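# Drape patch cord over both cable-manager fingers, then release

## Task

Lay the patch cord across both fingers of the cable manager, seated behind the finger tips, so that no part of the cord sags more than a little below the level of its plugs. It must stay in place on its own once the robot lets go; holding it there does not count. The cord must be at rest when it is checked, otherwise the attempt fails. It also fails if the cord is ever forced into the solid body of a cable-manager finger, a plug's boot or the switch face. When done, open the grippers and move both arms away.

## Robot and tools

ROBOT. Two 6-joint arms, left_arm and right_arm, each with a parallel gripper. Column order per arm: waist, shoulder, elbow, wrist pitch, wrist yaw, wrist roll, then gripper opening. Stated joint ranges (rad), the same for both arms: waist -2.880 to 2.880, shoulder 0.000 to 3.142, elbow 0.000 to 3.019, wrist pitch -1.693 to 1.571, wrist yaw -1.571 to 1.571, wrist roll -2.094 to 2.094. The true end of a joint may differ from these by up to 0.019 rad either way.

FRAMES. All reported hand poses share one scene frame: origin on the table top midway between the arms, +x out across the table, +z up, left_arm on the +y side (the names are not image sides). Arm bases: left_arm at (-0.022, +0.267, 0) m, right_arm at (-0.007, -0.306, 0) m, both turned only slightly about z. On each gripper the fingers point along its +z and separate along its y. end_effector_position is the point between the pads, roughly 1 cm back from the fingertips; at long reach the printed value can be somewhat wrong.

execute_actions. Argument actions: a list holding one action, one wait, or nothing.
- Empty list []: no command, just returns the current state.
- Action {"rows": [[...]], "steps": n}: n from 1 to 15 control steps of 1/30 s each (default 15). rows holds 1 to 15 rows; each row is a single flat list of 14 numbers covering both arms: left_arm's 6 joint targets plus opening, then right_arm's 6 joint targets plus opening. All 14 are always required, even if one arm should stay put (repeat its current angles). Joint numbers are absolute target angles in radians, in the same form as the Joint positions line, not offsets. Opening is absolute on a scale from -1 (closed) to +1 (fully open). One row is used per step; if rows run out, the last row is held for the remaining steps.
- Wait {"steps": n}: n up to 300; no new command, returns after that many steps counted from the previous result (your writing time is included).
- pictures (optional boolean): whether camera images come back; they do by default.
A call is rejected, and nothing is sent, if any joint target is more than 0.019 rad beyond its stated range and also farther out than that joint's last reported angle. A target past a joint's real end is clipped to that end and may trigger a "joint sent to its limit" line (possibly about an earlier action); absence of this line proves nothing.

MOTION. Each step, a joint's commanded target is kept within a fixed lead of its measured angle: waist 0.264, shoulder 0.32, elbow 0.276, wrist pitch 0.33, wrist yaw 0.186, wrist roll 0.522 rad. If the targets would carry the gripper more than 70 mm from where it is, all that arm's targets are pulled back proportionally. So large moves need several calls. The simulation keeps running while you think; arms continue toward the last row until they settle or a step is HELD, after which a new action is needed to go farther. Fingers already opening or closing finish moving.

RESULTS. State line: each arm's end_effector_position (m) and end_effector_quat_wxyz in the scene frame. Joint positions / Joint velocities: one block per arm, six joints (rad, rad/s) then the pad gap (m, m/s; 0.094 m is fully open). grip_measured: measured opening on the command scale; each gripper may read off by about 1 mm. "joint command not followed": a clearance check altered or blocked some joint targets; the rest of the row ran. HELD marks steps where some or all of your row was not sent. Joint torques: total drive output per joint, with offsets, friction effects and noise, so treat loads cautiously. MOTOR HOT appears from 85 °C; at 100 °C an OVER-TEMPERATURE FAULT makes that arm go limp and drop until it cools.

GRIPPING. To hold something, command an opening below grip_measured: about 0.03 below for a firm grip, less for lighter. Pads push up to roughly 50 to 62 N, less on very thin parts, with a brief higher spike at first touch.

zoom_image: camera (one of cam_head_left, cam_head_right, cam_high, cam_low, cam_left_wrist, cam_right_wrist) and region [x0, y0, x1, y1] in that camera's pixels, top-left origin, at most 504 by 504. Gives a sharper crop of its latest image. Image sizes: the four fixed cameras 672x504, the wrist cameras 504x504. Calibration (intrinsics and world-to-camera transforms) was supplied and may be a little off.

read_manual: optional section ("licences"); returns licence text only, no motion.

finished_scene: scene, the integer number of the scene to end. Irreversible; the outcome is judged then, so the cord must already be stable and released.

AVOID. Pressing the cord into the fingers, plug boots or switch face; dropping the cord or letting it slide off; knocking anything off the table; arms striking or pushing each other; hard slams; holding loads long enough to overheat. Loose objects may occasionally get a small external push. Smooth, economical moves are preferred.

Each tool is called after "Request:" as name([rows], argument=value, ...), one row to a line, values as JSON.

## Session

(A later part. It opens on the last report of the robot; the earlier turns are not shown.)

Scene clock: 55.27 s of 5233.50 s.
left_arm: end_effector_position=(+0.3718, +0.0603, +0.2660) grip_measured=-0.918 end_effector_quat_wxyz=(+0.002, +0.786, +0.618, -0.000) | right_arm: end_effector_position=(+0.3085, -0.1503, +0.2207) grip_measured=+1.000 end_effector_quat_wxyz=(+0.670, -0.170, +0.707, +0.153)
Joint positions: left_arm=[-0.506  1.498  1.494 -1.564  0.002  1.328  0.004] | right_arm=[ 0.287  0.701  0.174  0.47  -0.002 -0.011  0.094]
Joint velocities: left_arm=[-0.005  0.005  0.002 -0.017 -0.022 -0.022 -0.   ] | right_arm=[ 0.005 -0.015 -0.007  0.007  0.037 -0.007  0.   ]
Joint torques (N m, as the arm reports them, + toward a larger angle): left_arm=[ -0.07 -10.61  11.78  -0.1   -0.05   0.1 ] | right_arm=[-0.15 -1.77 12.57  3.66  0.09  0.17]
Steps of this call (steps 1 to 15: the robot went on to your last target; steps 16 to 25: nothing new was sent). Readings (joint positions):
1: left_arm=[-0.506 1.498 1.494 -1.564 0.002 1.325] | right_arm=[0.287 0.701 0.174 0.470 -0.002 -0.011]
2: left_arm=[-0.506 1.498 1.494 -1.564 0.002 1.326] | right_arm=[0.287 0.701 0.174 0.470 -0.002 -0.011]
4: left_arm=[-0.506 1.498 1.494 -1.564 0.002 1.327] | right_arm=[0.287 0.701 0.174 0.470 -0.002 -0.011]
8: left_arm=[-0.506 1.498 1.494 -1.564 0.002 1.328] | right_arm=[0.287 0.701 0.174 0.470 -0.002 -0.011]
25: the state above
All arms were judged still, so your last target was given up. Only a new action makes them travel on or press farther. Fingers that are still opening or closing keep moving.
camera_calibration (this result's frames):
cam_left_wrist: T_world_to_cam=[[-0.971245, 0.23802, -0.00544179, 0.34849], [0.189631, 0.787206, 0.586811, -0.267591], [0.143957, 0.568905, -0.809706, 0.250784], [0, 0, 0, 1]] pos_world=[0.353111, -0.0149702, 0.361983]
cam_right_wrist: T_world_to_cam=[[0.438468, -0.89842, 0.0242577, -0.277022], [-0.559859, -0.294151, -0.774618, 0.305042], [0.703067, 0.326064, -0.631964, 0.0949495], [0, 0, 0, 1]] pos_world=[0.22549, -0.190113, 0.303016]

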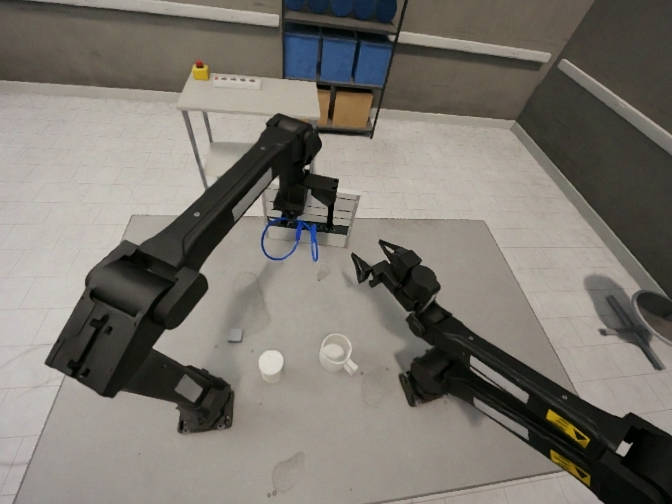

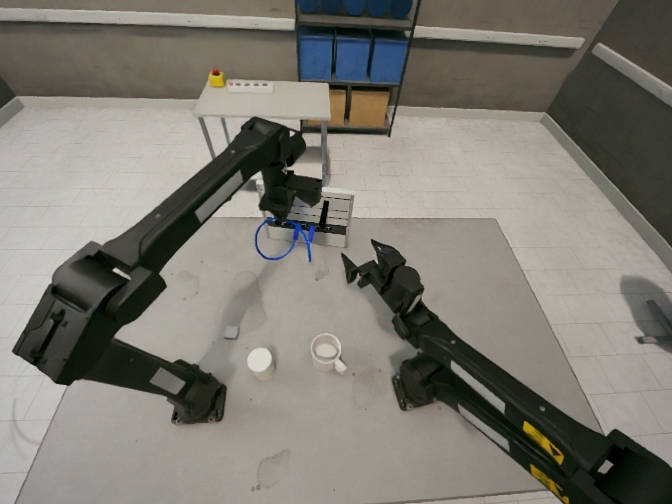

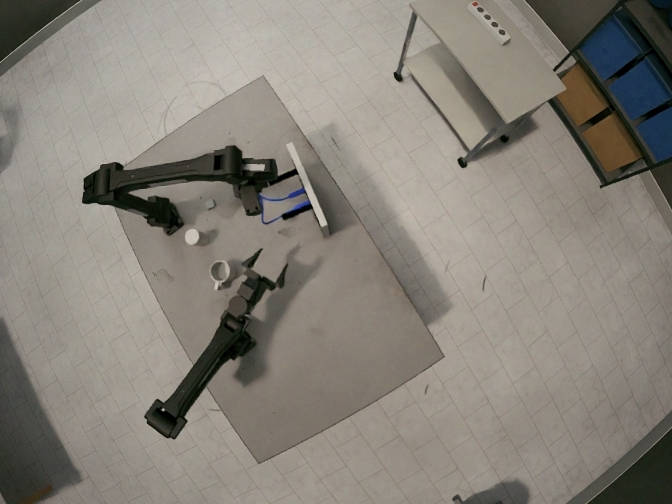

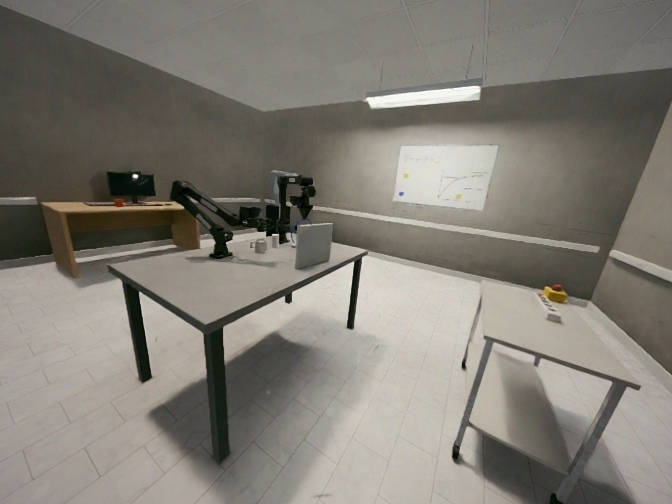

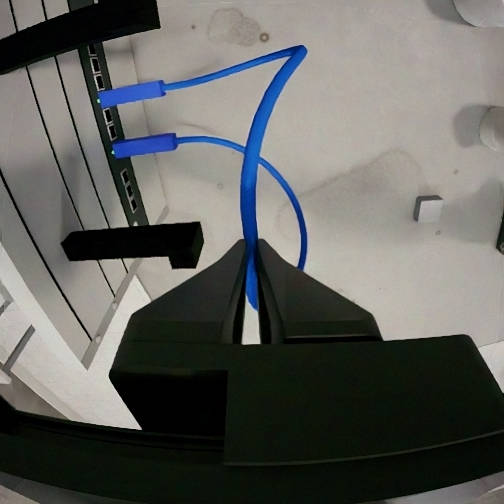

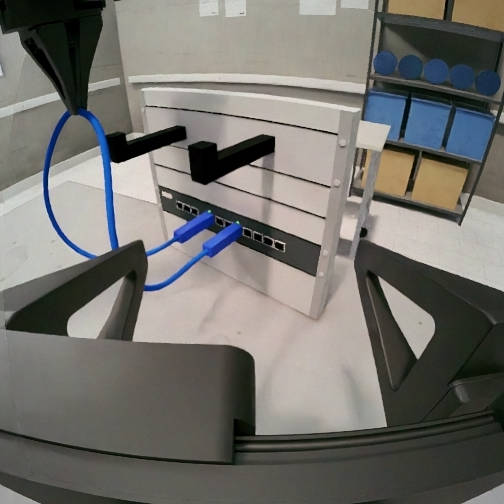

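Request:
execute_actions([
  {"rows":[[-0.482,1.605,1.67,-1.61,0,1.43,-0.94,0.28,0.7,0.2,0.5,0,0,1]],"steps":10},
], pictures=false)

Request:
execute_actions([
  {"rows":[[-0.463,1.708,1.795,-1.636,0,1.535,-0.94,0.28,0.7,0.2,0.5,0,0,1]],"steps":15},
], pictures=false)

Request:
execute_actions([
  {"steps":20},
])

Scene clock: 82.07 s of 5233.50 s.
left_arm: end_effector_position=(+0.4100, +0.0471, +0.2726) grip_measured=-0.918 end_effector_quat_wxyz=(+0.002, +0.807, +0.591, -0.000) | right_arm: end_effector_position=(+0.3085, -0.1503, +0.2207) grip_measured=+1.000 end_effector_quat_wxyz=(+0.670, -0.170, +0.707, +0.153)
Joint positions: left_arm=[-0.494  1.604  1.634 -1.598  0.002  1.408  0.004] | right_arm=[ 0.287  0.701  0.174  0.47  -0.002 -0.011  0.094]
Joint velocities: left_arm=[-0.005 -0.005 -0.002 -0.012  0.022  0.051 -0.001] | right_arm=[-0.015 -0.005  0.007  0.012 -0.037  0.022  0.   ]
Joint torques (N m, as the arm reports them, + toward a larger angle): left_arm=[  0.6  -13.37  11.74   0.04  -0.08   0.1 ] | right_arm=[ 0.33 -1.67 12.6   3.38  0.08  0.14]
Steps of this call (steps 1 to 690: nothing new was sent; then 3.47 s passed at rest; steps 691 to 700: all 10 steps of this action). Readings (joint positions):
691: left_arm=[-0.506 1.508 1.511 -1.578 0.002 1.344] | right_arm=[0.287 0.701 0.174 0.470 -0.002 -0.011]
692: left_arm=[-0.505 1.529 1.547 -1.594 0.002 1.360] | right_arm=[0.287 0.701 0.174 0.470 -0.002 -0.011]
694: left_arm=[-0.501 1.571 1.613 -1.597 0.002 1.381] | right_arm=[0.287 0.701 0.174 0.470 -0.002 -0.011]
698: left_arm=[-0.495 1.601 1.634 -1.598 0.002 1.402] | right_arm=[0.287 0.701 0.174 0.470 -0.002 -0.011]
700: the state above

Scene clock: 82.57 s of 5233.50 s.
left_arm: end_effector_position=(+0.4476, +0.0405, +0.2709) grip_measured=-0.918 end_effector_quat_wxyz=(-0.000, +0.833, +0.554, -0.001) | right_arm: end_effector_position=(+0.3086, -0.1503, +0.2207) grip_measured=+1.000 end_effector_quat_wxyz=(+0.670, -0.170, +0.707, +0.153)
Joint positions: left_arm=[-0.473  1.706  1.759 -1.625  0.002  1.519  0.004] | right_arm=[ 0.287  0.701  0.174  0.47  -0.002 -0.011  0.094]
Joint velocities: left_arm=[-0.005 -0.015 -0.022  0.002 -0.066  0.037  0.001] | right_arm=[-0.005  0.005  0.002 -0.007  0.007  0.066  0.   ]
Joint torques (N m, as the arm reports them, + toward a larger angle): left_arm=[  0.96 -15.21  11.64  -0.18  -0.05   0.1 ] | right_arm=[-0.18 -1.61 12.79  3.57  0.05  0.15]
Steps of this call (steps 1 to 15: all 15 steps of this action). Readings (joint positions):
1: left_arm=[-0.493 1.614 1.651 -1.609 0.002 1.428] | right_arm=[0.287 0.701 0.174 0.470 -0.002 -0.011]
2: left_arm=[-0.492 1.633 1.685 -1.622 0.002 1.448] | right_arm=[0.287 0.701 0.174 0.470 -0.002 -0.011]
4: left_arm=[-0.486 1.671 1.744 -1.624 0.002 1.475] | right_arm=[0.287 0.701 0.174 0.470 -0.002 -0.011]
8: left_arm=[-0.475 1.701 1.759 -1.625 0.002 1.503] | right_arm=[0.287 0.701 0.174 0.470 -0.002 -0.011]
15: the state above

Scene clock: 83.23 s of 5233.50 s.
left_arm: end_effector_position=(+0.4476, +0.0405, +0.2709) grip_measured=-0.918 end_effector_quat_wxyz=(-0.000, +0.834, +0.552, -0.001) | right_arm: end_effector_position=(+0.3086, -0.1503, +0.2207) grip_measured=+1.000 end_effector_quat_wxyz=(+0.670, -0.170, +0.707, +0.153)
Joint positions: left_arm=[-0.473  1.706  1.759 -1.625  0.002  1.523  0.004] | right_arm=[ 0.287  0.701  0.174  0.47  -0.002 -0.011  0.094]
Joint velocities: left_arm=[ 0.005 -0.005 -0.007  0.002 -0.007  0.007  0.001] | right_arm=[ 0.015 -0.005  0.002  0.017 -0.037 -0.066  0.   ]
Joint torques (N m, as the arm reports them, + toward a larger angle): left_arm=[  0.39 -14.2   11.92  -0.09  -0.04   0.11] | right_arm=[-0.11 -1.95 12.61  3.61  0.07  0.17]
Steps of this call (steps 1 to 15: the robot went on to your last target; steps 16 to 20: nothing new was sent). Readings (joint positions):
1: left_arm=[-0.473 1.706 1.759 -1.625 0.002 1.520] | right_arm=[0.287 0.701 0.174 0.470 -0.002 -0.011]
2: left_arm=[-0.473 1.706 1.759 -1.625 0.002 1.520] | right_arm=[0.287 0.701 0.174 0.470 -0.002 -0.011]
4: left_arm=[-0.473 1.706 1.759 -1.625 0.002 1.521] | right_arm=[0.287 0.701 0.174 0.470 -0.002 -0.011]
8: left_arm=[-0.473 1.706 1.759 -1.625 0.002 1.523] | right_arm=[0.287 0.701 0.174 0.470 -0.002 -0.011]
20: the state above
All arms were judged still, so your last target was given up. Only a new action makes them travel on or press farther. Fingers that are still opening or closing keep moving.
camera_calibration (this result's frames):
cam_left_wrist: T_world_to_cam=[[-0.920398, 0.390981, -0.0013197, 0.396755], [0.315683, 0.745123, 0.587483, -0.324025], [0.230678, 0.540301, -0.809236, 0.217319], [0, 0, 0, 1]] pos_world=[0.417331, -0.0311026, 0.366745]
cam_right_wrist: T_world_to_cam=[[0.438125, -0.898586, 0.0242792, -0.277012], [-0.559964, -0.293952, -0.774618, 0.305103], [0.703197, 0.325784, -0.631964, 0.0948658], [0, 0, 0, 1]] pos_world=[0.225503, -0.190139, 0.303016]

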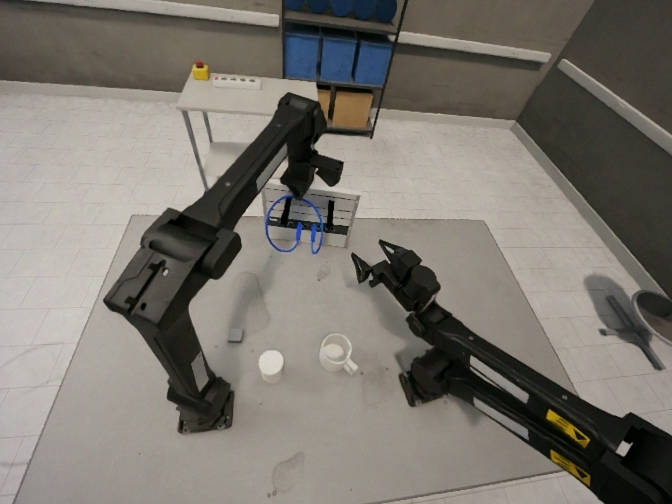

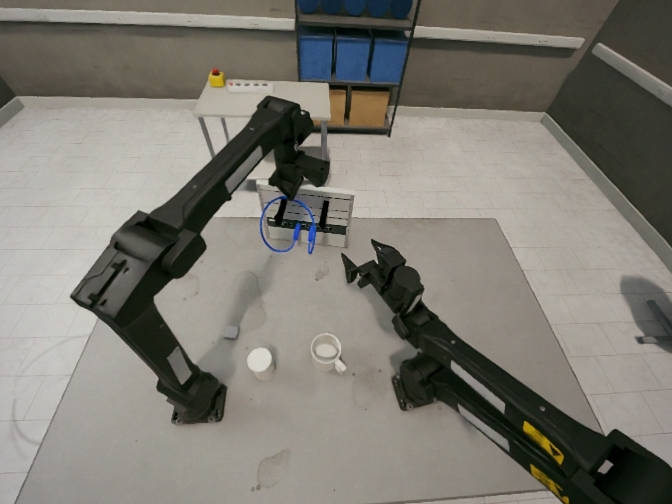

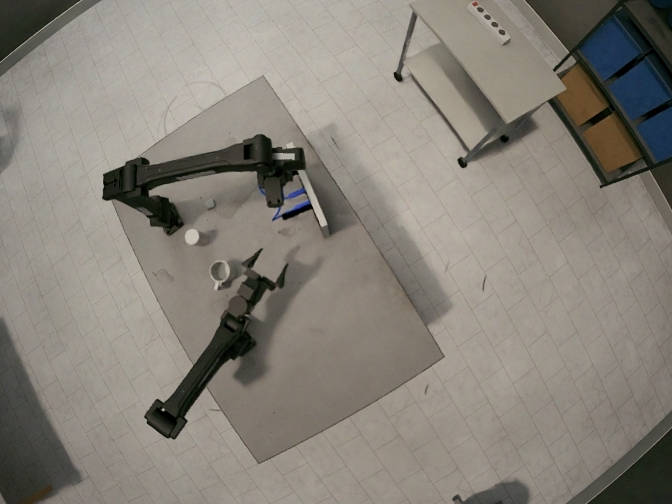

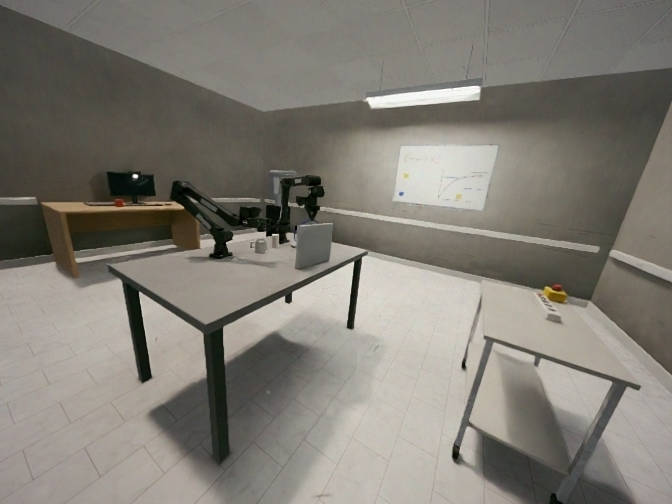

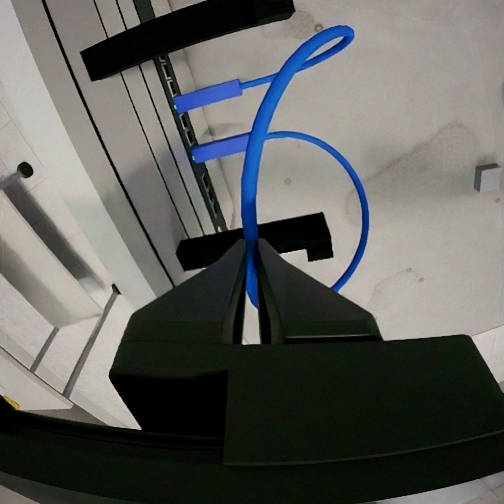

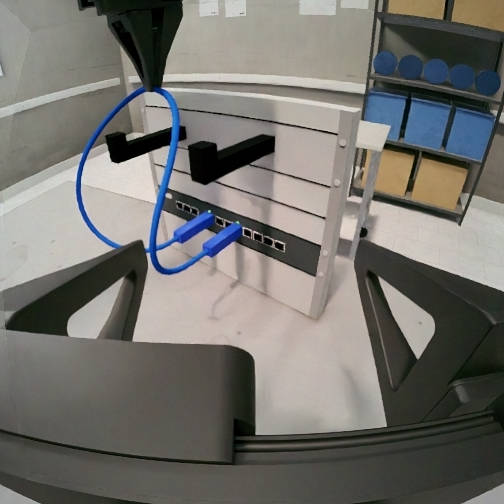

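Request:
execute_actions([
  {"rows":[[-0.522,1.708,1.795,-1.636,0,1.62,-0.94,0.28,0.7,0.2,0.5,0,0,1]],"steps":10},
], pictures=false)

Request:
execute_actions([
  {"rows":[[-0.565,1.708,1.795,-1.636,0,1.665,-0.94,0.28,0.7,0.2,0.5,0,0,1]],"steps":15},
], pictures=false)

Request:
execute_actions([
  {"steps":20},
])

Request:
zoom_image(camera="cam_head_left", region=[240, 160, 380, 270])

Scene clock: 98.43 s of 5233.50 s.
left_arm: end_effector_position=(+0.4368, +0.0194, +0.2709) grip_measured=-0.918 end_effector_quat_wxyz=(-0.000, +0.866, +0.501, -0.001) | right_arm: end_effector_position=(+0.3086, -0.1503, +0.2207) grip_measured=+1.000 end_effector_quat_wxyz=(+0.670, -0.170, +0.707, +0.153)
Joint positions: left_arm=[-0.518  1.706  1.759 -1.625  0.001  1.599  0.004] | right_arm=[ 0.287  0.701  0.174  0.47  -0.002 -0.011  0.094]
Joint velocities: left_arm=[-0.024  0.005 -0.027  0.002  0.051 -0.007 -0.001] | right_arm=[ 0.005 -0.015 -0.032 -0.007  0.007 -0.081  0.   ]
Joint torques (N m, as the arm reports them, + toward a larger angle): left_arm=[ -0.04 -14.62  11.78  -0.16  -0.01   0.08] | right_arm=[-0.24 -1.6  12.69  3.49  0.06  0.14]
Steps of this call (steps 1 to 390: nothing new was sent; then 1.87 s passed at rest; steps 391 to 400: all 10 steps of this action). Readings (joint positions):
391: left_arm=[-0.475 1.706 1.759 -1.625 0.001 1.537] | right_arm=[0.287 0.701 0.174 0.470 -0.002 -0.011]
392: left_arm=[-0.479 1.706 1.759 -1.625 0.001 1.552] | right_arm=[0.287 0.701 0.174 0.470 -0.002 -0.011]
394: left_arm=[-0.491 1.706 1.759 -1.625 0.001 1.572] | right_arm=[0.287 0.701 0.174 0.470 -0.002 -0.011]
398: left_arm=[-0.514 1.706 1.759 -1.625 0.001 1.594] | right_arm=[0.287 0.701 0.174 0.470 -0.002 -0.011]
400: the state above

Scene clock: 98.93 s of 5233.50 s.
left_arm: end_effector_position=(+0.4261, +0.0005, +0.2709) grip_measured=-0.918 end_effector_quat_wxyz=(-0.000, +0.888, +0.459, -0.001) | right_arm: end_effector_position=(+0.3086, -0.1503, +0.2207) grip_measured=+1.000 end_effector_quat_wxyz=(+0.670, -0.170, +0.707, +0.153)
Joint positions: left_arm=[-0.56   1.706  1.759 -1.625  0.001  1.651  0.004] | right_arm=[ 0.287  0.701  0.174  0.47  -0.002 -0.011  0.094]
Joint velocities: left_arm=[-0.015 -0.005  0.012  0.007  0.037  0.007 -0.   ] | right_arm=[-0.005 -0.005 -0.002 -0.002  0.037  0.007  0.   ]
Joint torques (N m, as the arm reports them, + toward a larger angle): left_arm=[ -1.08 -14.38  11.84  -0.1   -0.01   0.11] | right_arm=[ 0.07 -0.66 12.59  3.25  0.04  0.16]
Steps of this call (steps 1 to 15: all 15 steps of this action). Readings (joint positions):
1: left_arm=[-0.521 1.706 1.759 -1.625 0.001 1.608] | right_arm=[0.287 0.701 0.174 0.470 -0.002 -0.011]
2: left_arm=[-0.524 1.706 1.759 -1.625 0.001 1.617] | right_arm=[0.287 0.701 0.174 0.470 -0.002 -0.011]
4: left_arm=[-0.535 1.706 1.759 -1.625 0.001 1.630] | right_arm=[0.287 0.701 0.174 0.470 -0.002 -0.011]
8: left_arm=[-0.557 1.706 1.759 -1.625 0.001 1.644] | right_arm=[0.287 0.701 0.174 0.470 -0.002 -0.011]
15: the state above

Scene clock: 99.60 s of 5233.50 s.
left_arm: end_effector_position=(+0.4261, +0.0005, +0.2709) grip_measured=-0.918 end_effector_quat_wxyz=(-0.000, +0.889, +0.458, -0.001) | right_arm: end_effector_position=(+0.3086, -0.1503, +0.2207) grip_measured=+1.000 end_effector_quat_wxyz=(+0.670, -0.170, +0.707, +0.153)
Joint positions: left_arm=[-0.56   1.706  1.759 -1.625  0.001  1.653  0.004] | right_arm=[ 0.287  0.701  0.174  0.47  -0.002 -0.011  0.094]
Joint velocities: left_arm=[ 0.005  0.005 -0.017 -0.002 -0.066  0.022 -0.   ] | right_arm=[ 0.005  0.005 -0.022 -0.012  0.022 -0.022  0.   ]
Joint torques (N m, as the arm reports them, + toward a larger angle): left_arm=[ -0.63 -14.41  11.85  -0.13  -0.02   0.11] | right_arm=[-0.49 -1.36 12.63  3.49  0.08  0.18]
Steps of this call (steps 1 to 15: the robot went on to your last target; steps 16 to 20: nothing new was sent). Readings (joint positions):
1: left_arm=[-0.560 1.706 1.759 -1.625 0.001 1.652] | right_arm=[0.287 0.701 0.174 0.470 -0.002 -0.011]
2: left_arm=[-0.560 1.706 1.759 -1.625 0.001 1.652] | right_arm=[0.287 0.701 0.174 0.470 -0.002 -0.011]
4: left_arm=[-0.560 1.706 1.759 -1.625 0.001 1.652] | right_arm=[0.287 0.701 0.174 0.470 -0.002 -0.011]
8: left_arm=[-0.560 1.706 1.759 -1.625 0.001 1.653] | right_arm=[0.287 0.701 0.174 0.470 -0.002 -0.011]
20: the state above
All arms were judged still, so your last target was given up. Only a new action makes them travel on or press farther. Fingers that are still opening or closing keep moving.
camera_calibration (this result's frames):
cam_left_wrist: T_world_to_cam=[[-0.814376, 0.580335, -0.00146695, 0.347358], [0.468587, 0.659049, 0.588286, -0.352823], [0.34237, 0.478399, -0.808652, 0.196125], [0, 0, 0, 1]] pos_world=[0.381061, -0.0628821, 0.366667]
cam_right_wrist: T_world_to_cam=[[0.438125, -0.898586, 0.0242792, -0.277012], [-0.559964, -0.293952, -0.774618, 0.305103], [0.703197, 0.325784, -0.631964, 0.0948658], [0, 0, 0, 1]] pos_world=[0.225503, -0.190139, 0.303016]

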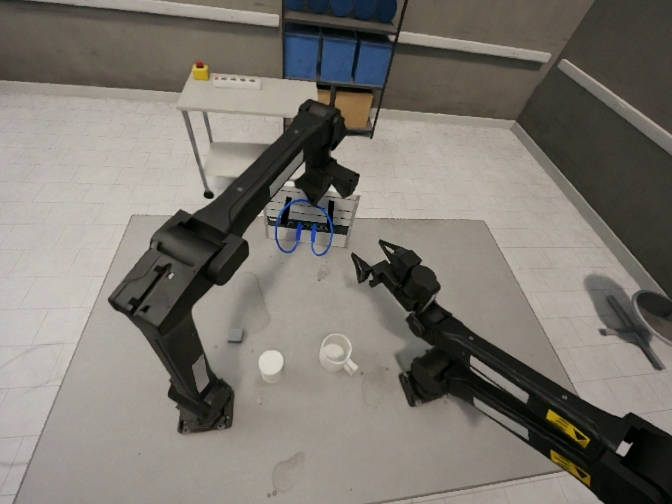

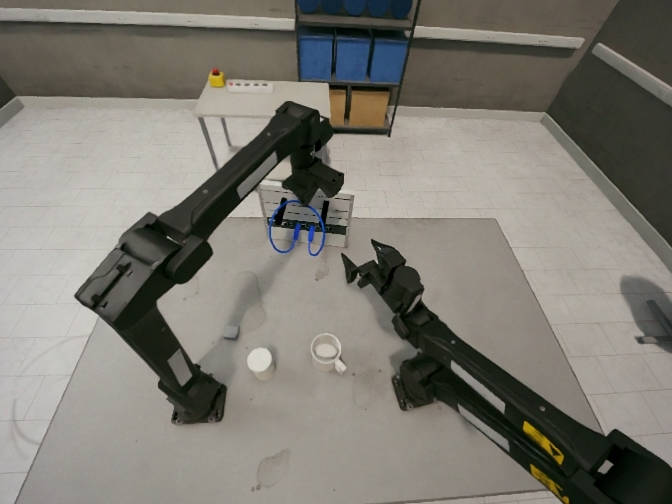

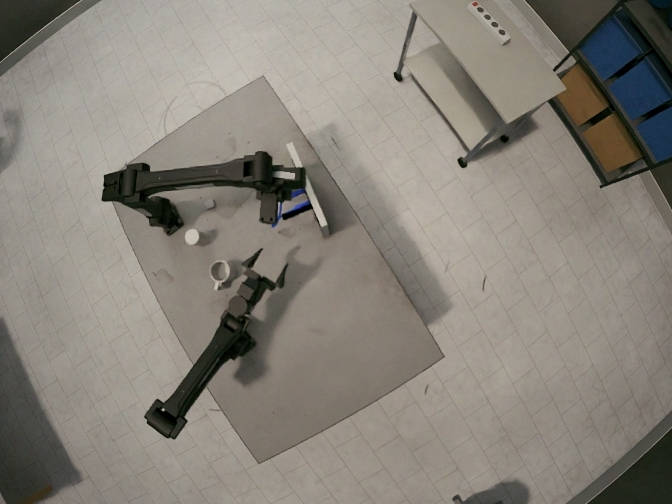

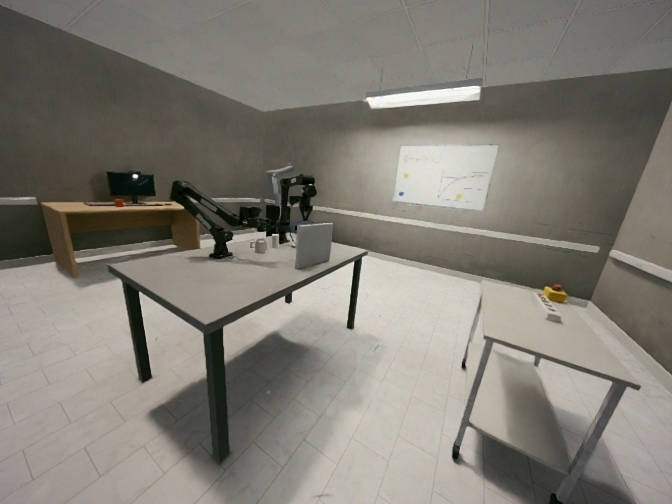

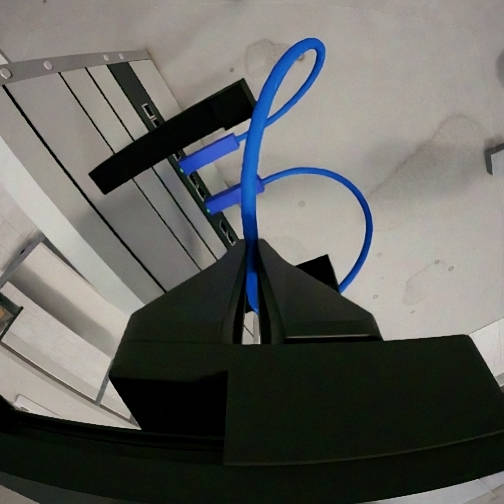

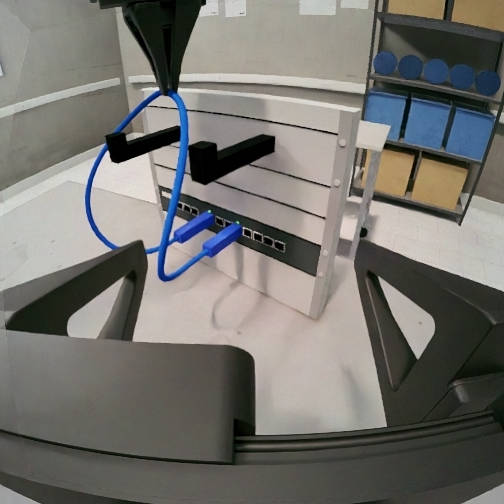

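Region (240, 160, 380, 270) of cam_head_left's 672x504 image, scaled by 3.600, with more detail than that image has; it fills the top 396 rows of this view, and the rest is white.

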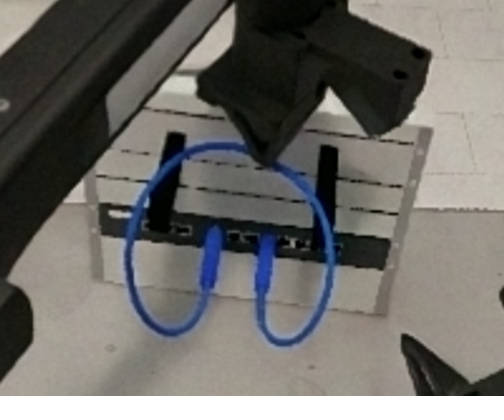

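Request:
execute_actions([
  {"rows":[[-0.59,1.73,1.825,-1.648,0,1.6,-0.94,0.28,0.7,0.2,0.5,0,0,1]],"steps":10},
], pictures=false)

Request:
execute_actions([
  {"rows":[[-0.614,1.755,1.855,-1.658,0,1.55,-0.94,0.28,0.7,0.2,0.5,0,0,1]],"steps":15},
], pictures=false)

Request:
execute_actions([
  {"steps":20},
])

Request:
zoom_image(camera="cam_head_left", region=[240, 160, 380, 270])

Scene clock: 110.60 s of 5233.50 s.
left_arm: end_effector_position=(+0.4222, -0.0090, +0.2729) grip_measured=-0.918 end_effector_quat_wxyz=(-0.002, +0.885, +0.466, -0.001) | right_arm: end_effector_position=(+0.3086, -0.1503, +0.2207) grip_measured=+1.000 end_effector_quat_wxyz=(+0.670, -0.170, +0.707, +0.153)
Joint positions: left_arm=[-0.58   1.713  1.774 -1.636  0.001  1.616  0.004] | right_arm=[ 0.287  0.701  0.174  0.47  -0.002 -0.011  0.094]
Joint velocities: left_arm=[-0.015 -0.005 -0.007 -0.012 -0.007 -0.066  0.   ] | right_arm=[ 0.005 -0.005  0.002 -0.002  0.081 -0.037  0.   ]
Joint torques (N m, as the arm reports them, + toward a larger angle): left_arm=[ -1.43 -13.39  12.98  -0.26   0.01  -0.02] | right_arm=[ 0.21 -1.8  12.43  3.4   0.01  0.16]
Steps of this call (steps 1 to 170: nothing new was sent; then 5.00 s passed at rest; steps 171 to 180: all 10 steps of this action). Readings (joint positions):
171: left_arm=[-0.561 1.707 1.761 -1.628 0.001 1.646] | right_arm=[0.287 0.701 0.174 0.470 -0.002 -0.011]
172: left_arm=[-0.563 1.709 1.765 -1.632 0.001 1.639] | right_arm=[0.287 0.701 0.174 0.470 -0.002 -0.011]
174: left_arm=[-0.568 1.712 1.772 -1.634 0.001 1.629] | right_arm=[0.287 0.701 0.174 0.470 -0.002 -0.011]
178: left_arm=[-0.578 1.713 1.774 -1.635 0.001 1.619] | right_arm=[0.287 0.701 0.174 0.470 -0.002 -0.011]
180: the state above

Scene clock: 111.10 s of 5233.50 s.
left_arm: end_effector_position=(+0.4228, -0.0251, +0.2708) grip_measured=-0.918 end_effector_quat_wxyz=(-0.004, +0.878, +0.478, -0.003) | right_arm: end_effector_position=(+0.3086, -0.1503, +0.2207) grip_measured=+1.000 end_effector_quat_wxyz=(+0.670, -0.170, +0.707, +0.153)
Joint positions: left_arm=[-0.605  1.742  1.807 -1.645  0.001  1.563  0.004] | right_arm=[ 0.287  0.701  0.174  0.47  -0.002 -0.011  0.094]
Joint velocities: left_arm=[-0.015  0.005  0.007  0.002  0.007 -0.037  0.   ] | right_arm=[ 0.005 -0.005  0.002 -0.022 -0.022 -0.037  0.   ]
Joint torques (N m, as the arm reports them, + toward a larger angle): left_arm=[ -0.16 -14.46  12.67  -0.16  -0.01  -0.1 ] | right_arm=[ 0.34 -1.17 12.7   3.43  0.02  0.13]
Steps of this call (steps 1 to 15: all 15 steps of this action). Readings (joint positions):
1: left_arm=[-0.581 1.716 1.778 -1.640 0.001 1.607] | right_arm=[0.287 0.701 0.174 0.470 -0.002 -0.011]
2: left_arm=[-0.583 1.722 1.788 -1.644 0.001 1.598] | right_arm=[0.287 0.701 0.174 0.470 -0.002 -0.011]
4: left_arm=[-0.590 1.732 1.803 -1.645 0.001 1.585] | right_arm=[0.287 0.701 0.174 0.470 -0.002 -0.011]
8: left_arm=[-0.603 1.741 1.807 -1.645 0.001 1.571] | right_arm=[0.287 0.701 0.174 0.470 -0.002 -0.011]
15: the state above

Scene clock: 111.77 s of 5233.50 s.
left_arm: end_effector_position=(+0.4228, -0.0251, +0.2708) grip_measured=-0.918 end_effector_quat_wxyz=(-0.004, +0.878, +0.479, -0.003) | right_arm: end_effector_position=(+0.3086, -0.1503, +0.2207) grip_measured=+1.000 end_effector_quat_wxyz=(+0.670, -0.170, +0.707, +0.153)
Joint positions: left_arm=[-0.605  1.742  1.807 -1.645  0.001  1.562  0.004] | right_arm=[ 0.287  0.701  0.174  0.47  -0.002 -0.011  0.094]
Joint velocities: left_arm=[-0.005 -0.005 -0.002  0.002 -0.007  0.022 -0.002] | right_arm=[-0.005 -0.015 -0.022 -0.012  0.037 -0.037  0.   ]
Joint torques (N m, as the arm reports them, + toward a larger angle): left_arm=[ -0.95 -14.51  12.71  -0.19   0.    -0.07] | right_arm=[ 0.05 -1.7  12.57  3.35  0.06  0.19]
Steps of this call (steps 1 to 15: the robot went on to your last target; steps 16 to 20: nothing new was sent). Readings (joint positions):
1: left_arm=[-0.605 1.742 1.807 -1.645 0.001 1.563] | right_arm=[0.287 0.701 0.174 0.470 -0.002 -0.011]
2: left_arm=[-0.605 1.742 1.807 -1.645 0.001 1.563] | right_arm=[0.287 0.701 0.174 0.470 -0.002 -0.011]
4: left_arm=[-0.605 1.742 1.807 -1.645 0.001 1.562] | right_arm=[0.287 0.701 0.174 0.470 -0.002 -0.011]
8: left_arm=[-0.605 1.742 1.807 -1.645 0.001 1.562] | right_arm=[0.287 0.701 0.174 0.470 -0.002 -0.011]
20: the state above
All arms were judged still, so your last target was given up. Only a new action makes them travel on or press farther. Fingers that are still opening or closing keep moving.
camera_calibration (this result's frames):
cam_left_wrist: T_world_to_cam=[[-0.84068, 0.541486, 0.00699307, 0.36745], [0.441289, 0.67752, 0.588413, -0.322391], [0.31388, 0.497754, -0.80853, 0.222019], [0, 0, 0, 1]] pos_world=[0.381488, -0.0910541, 0.366639]
cam_right_wrist: T_world_to_cam=[[0.438125, -0.898586, 0.0242792, -0.277012], [-0.559964, -0.293952, -0.774618, 0.305103], [0.703197, 0.325784, -0.631964, 0.0948658], [0, 0, 0, 1]] pos_world=[0.225503, -0.190139, 0.303016]

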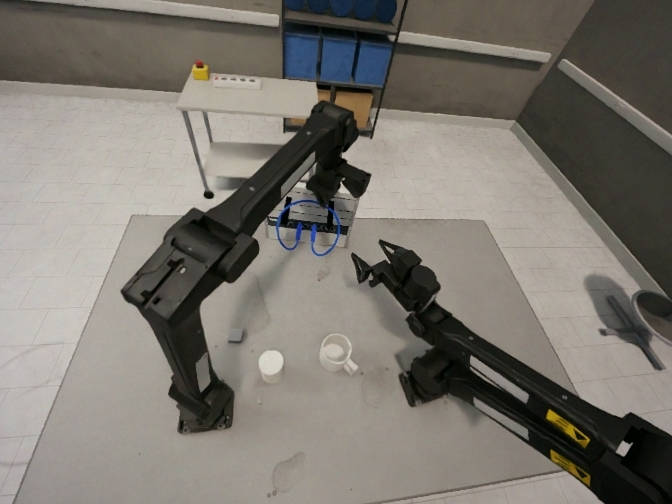

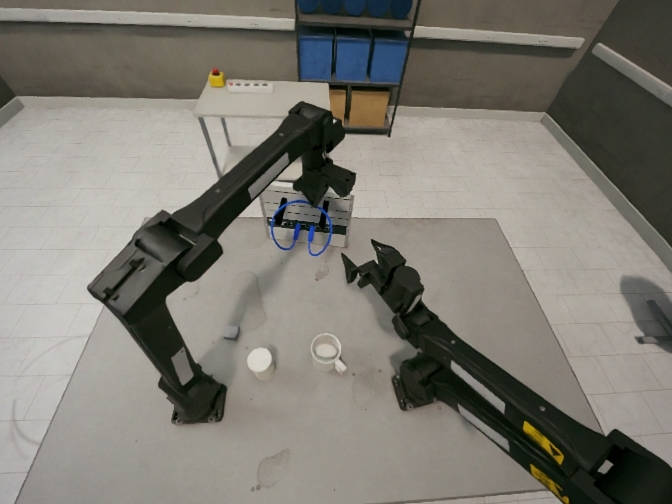

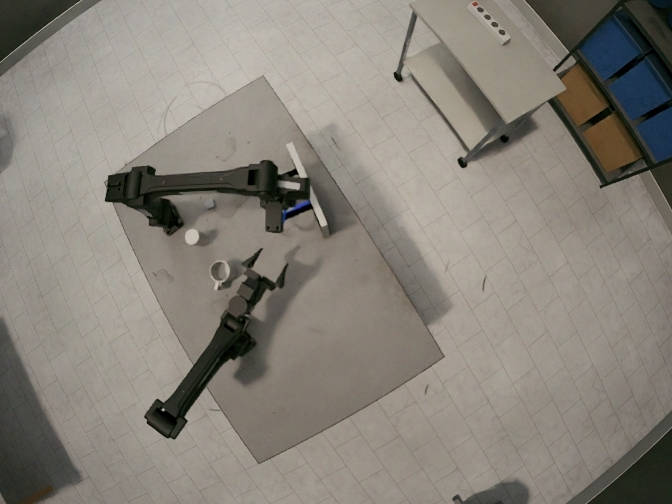

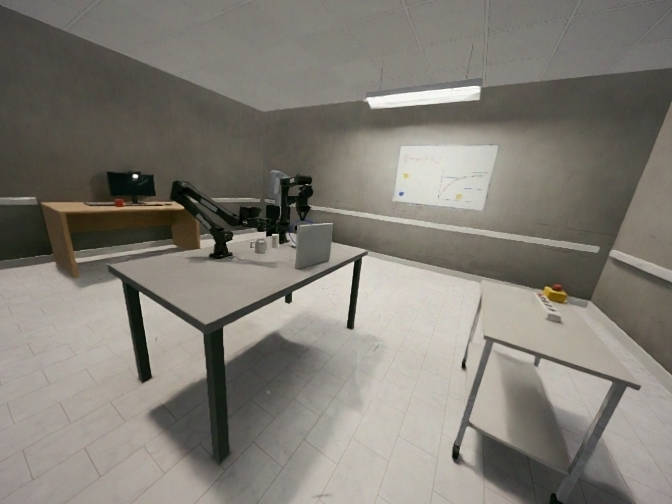

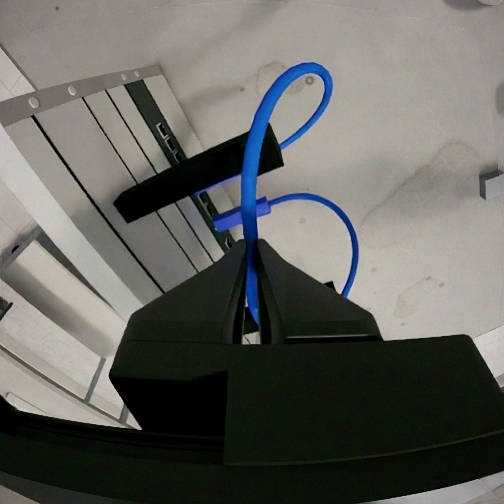

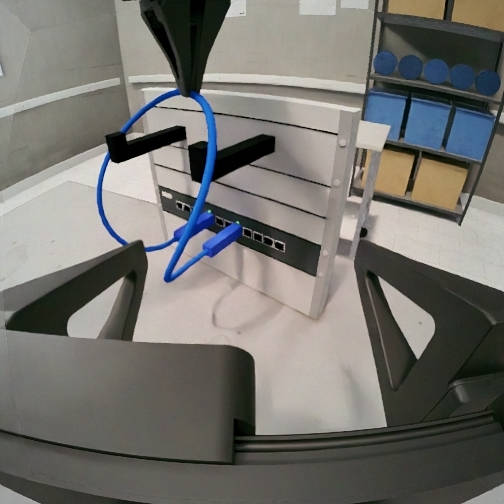

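Region (240, 160, 380, 270) of cam_head_left's 672x504 image, scaled by 3.600, with more detail than that image has; it fills the top 396 rows of this view, and the rest is white.

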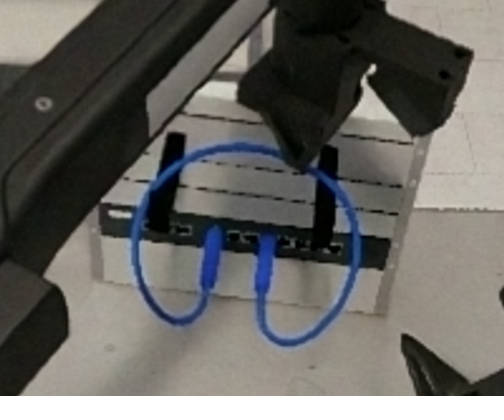

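Request:
execute_actions(actions=[])

Scene clock: 124.73 s of 5233.50 s.
left_arm: end_effector_position=(+0.4228, -0.0251, +0.2708) grip_measured=-0.918 end_effector_quat_wxyz=(-0.004, +0.878, +0.479, -0.003) | right_arm: end_effector_position=(+0.3086, -0.1503, +0.2207) grip_measured=+1.000 end_effector_quat_wxyz=(+0.670, -0.170, +0.707, +0.153)
Joint positions: left_arm=[-0.605  1.742  1.807 -1.645  0.001  1.562  0.004] | right_arm=[ 0.287  0.701  0.174  0.47  -0.002 -0.011  0.094]
Joint velocities: left_arm=[-0.005  0.005 -0.022 -0.007 -0.051 -0.051 -0.001] | right_arm=[ 0.005 -0.005  0.002  0.017  0.037 -0.022  0.   ]
Joint torques (N m, as the arm reports them, + toward a larger angle): left_arm=[ -0.93 -14.11  12.72  -0.21  -0.01  -0.08] | right_arm=[ 0.11 -1.38 12.47  3.45  0.05  0.19]
Steps of this call (steps 1 to 160: nothing new was sent; then 7.63 s passed at rest). Readings (joint positions):
1: left_arm=[-0.605 1.742 1.807 -1.645 0.001 1.562] | right_arm=[0.287 0.701 0.174 0.470 -0.002 -0.011]
2: left_arm=[-0.605 1.742 1.807 -1.645 0.001 1.562] | right_arm=[0.287 0.701 0.174 0.470 -0.002 -0.011]
4: left_arm=[-0.605 1.742 1.807 -1.645 0.001 1.562] | right_arm=[0.287 0.701 0.174 0.470 -0.002 -0.011]
8: left_arm=[-0.605 1.742 1.807 -1.645 0.001 1.562] | right_arm=[0.287 0.701 0.174 0.470 -0.002 -0.011]
160: the state above
camera_calibration (this result's frames):
cam_left_wrist: T_world_to_cam=[[-0.84068, 0.541486, 0.00699307, 0.36745], [0.441289, 0.67752, 0.588413, -0.322391], [0.31388, 0.497754, -0.80853, 0.222019], [0, 0, 0, 1]] pos_world=[0.381488, -0.0910541, 0.366639]
cam_right_wrist: T_world_to_cam=[[0.438125, -0.898586, 0.0242792, -0.277012], [-0.559964, -0.293952, -0.774618, 0.305103], [0.703197, 0.325784, -0.631964, 0.0948658], [0, 0, 0, 1]] pos_world=[0.225503, -0.190139, 0.303016]

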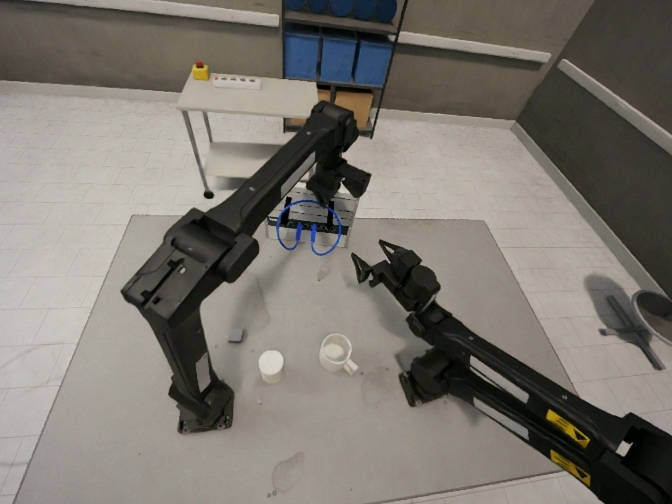

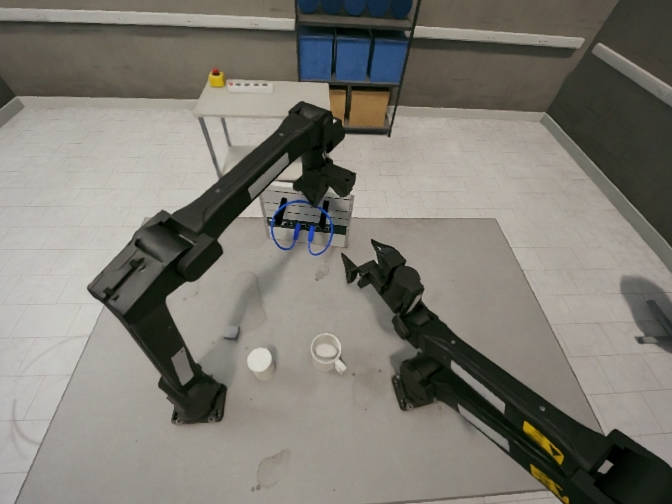

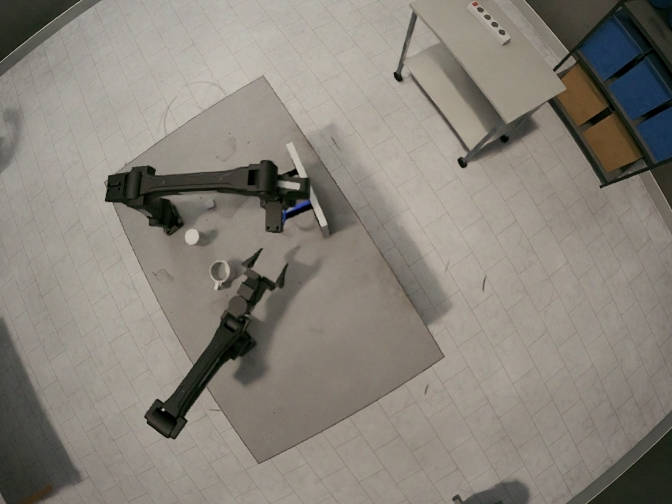

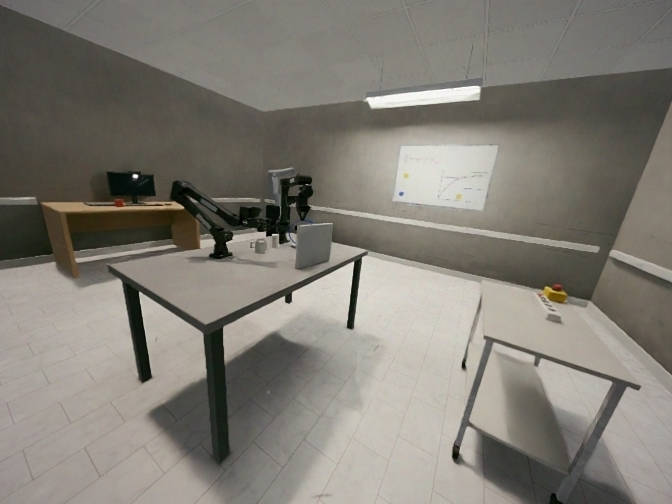

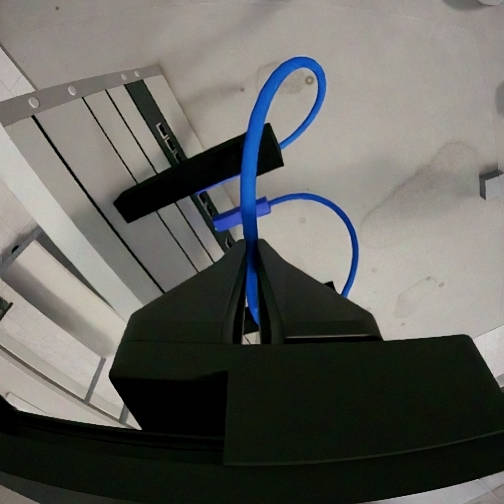

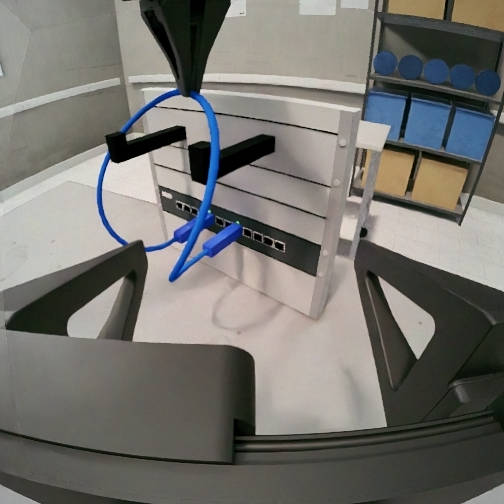

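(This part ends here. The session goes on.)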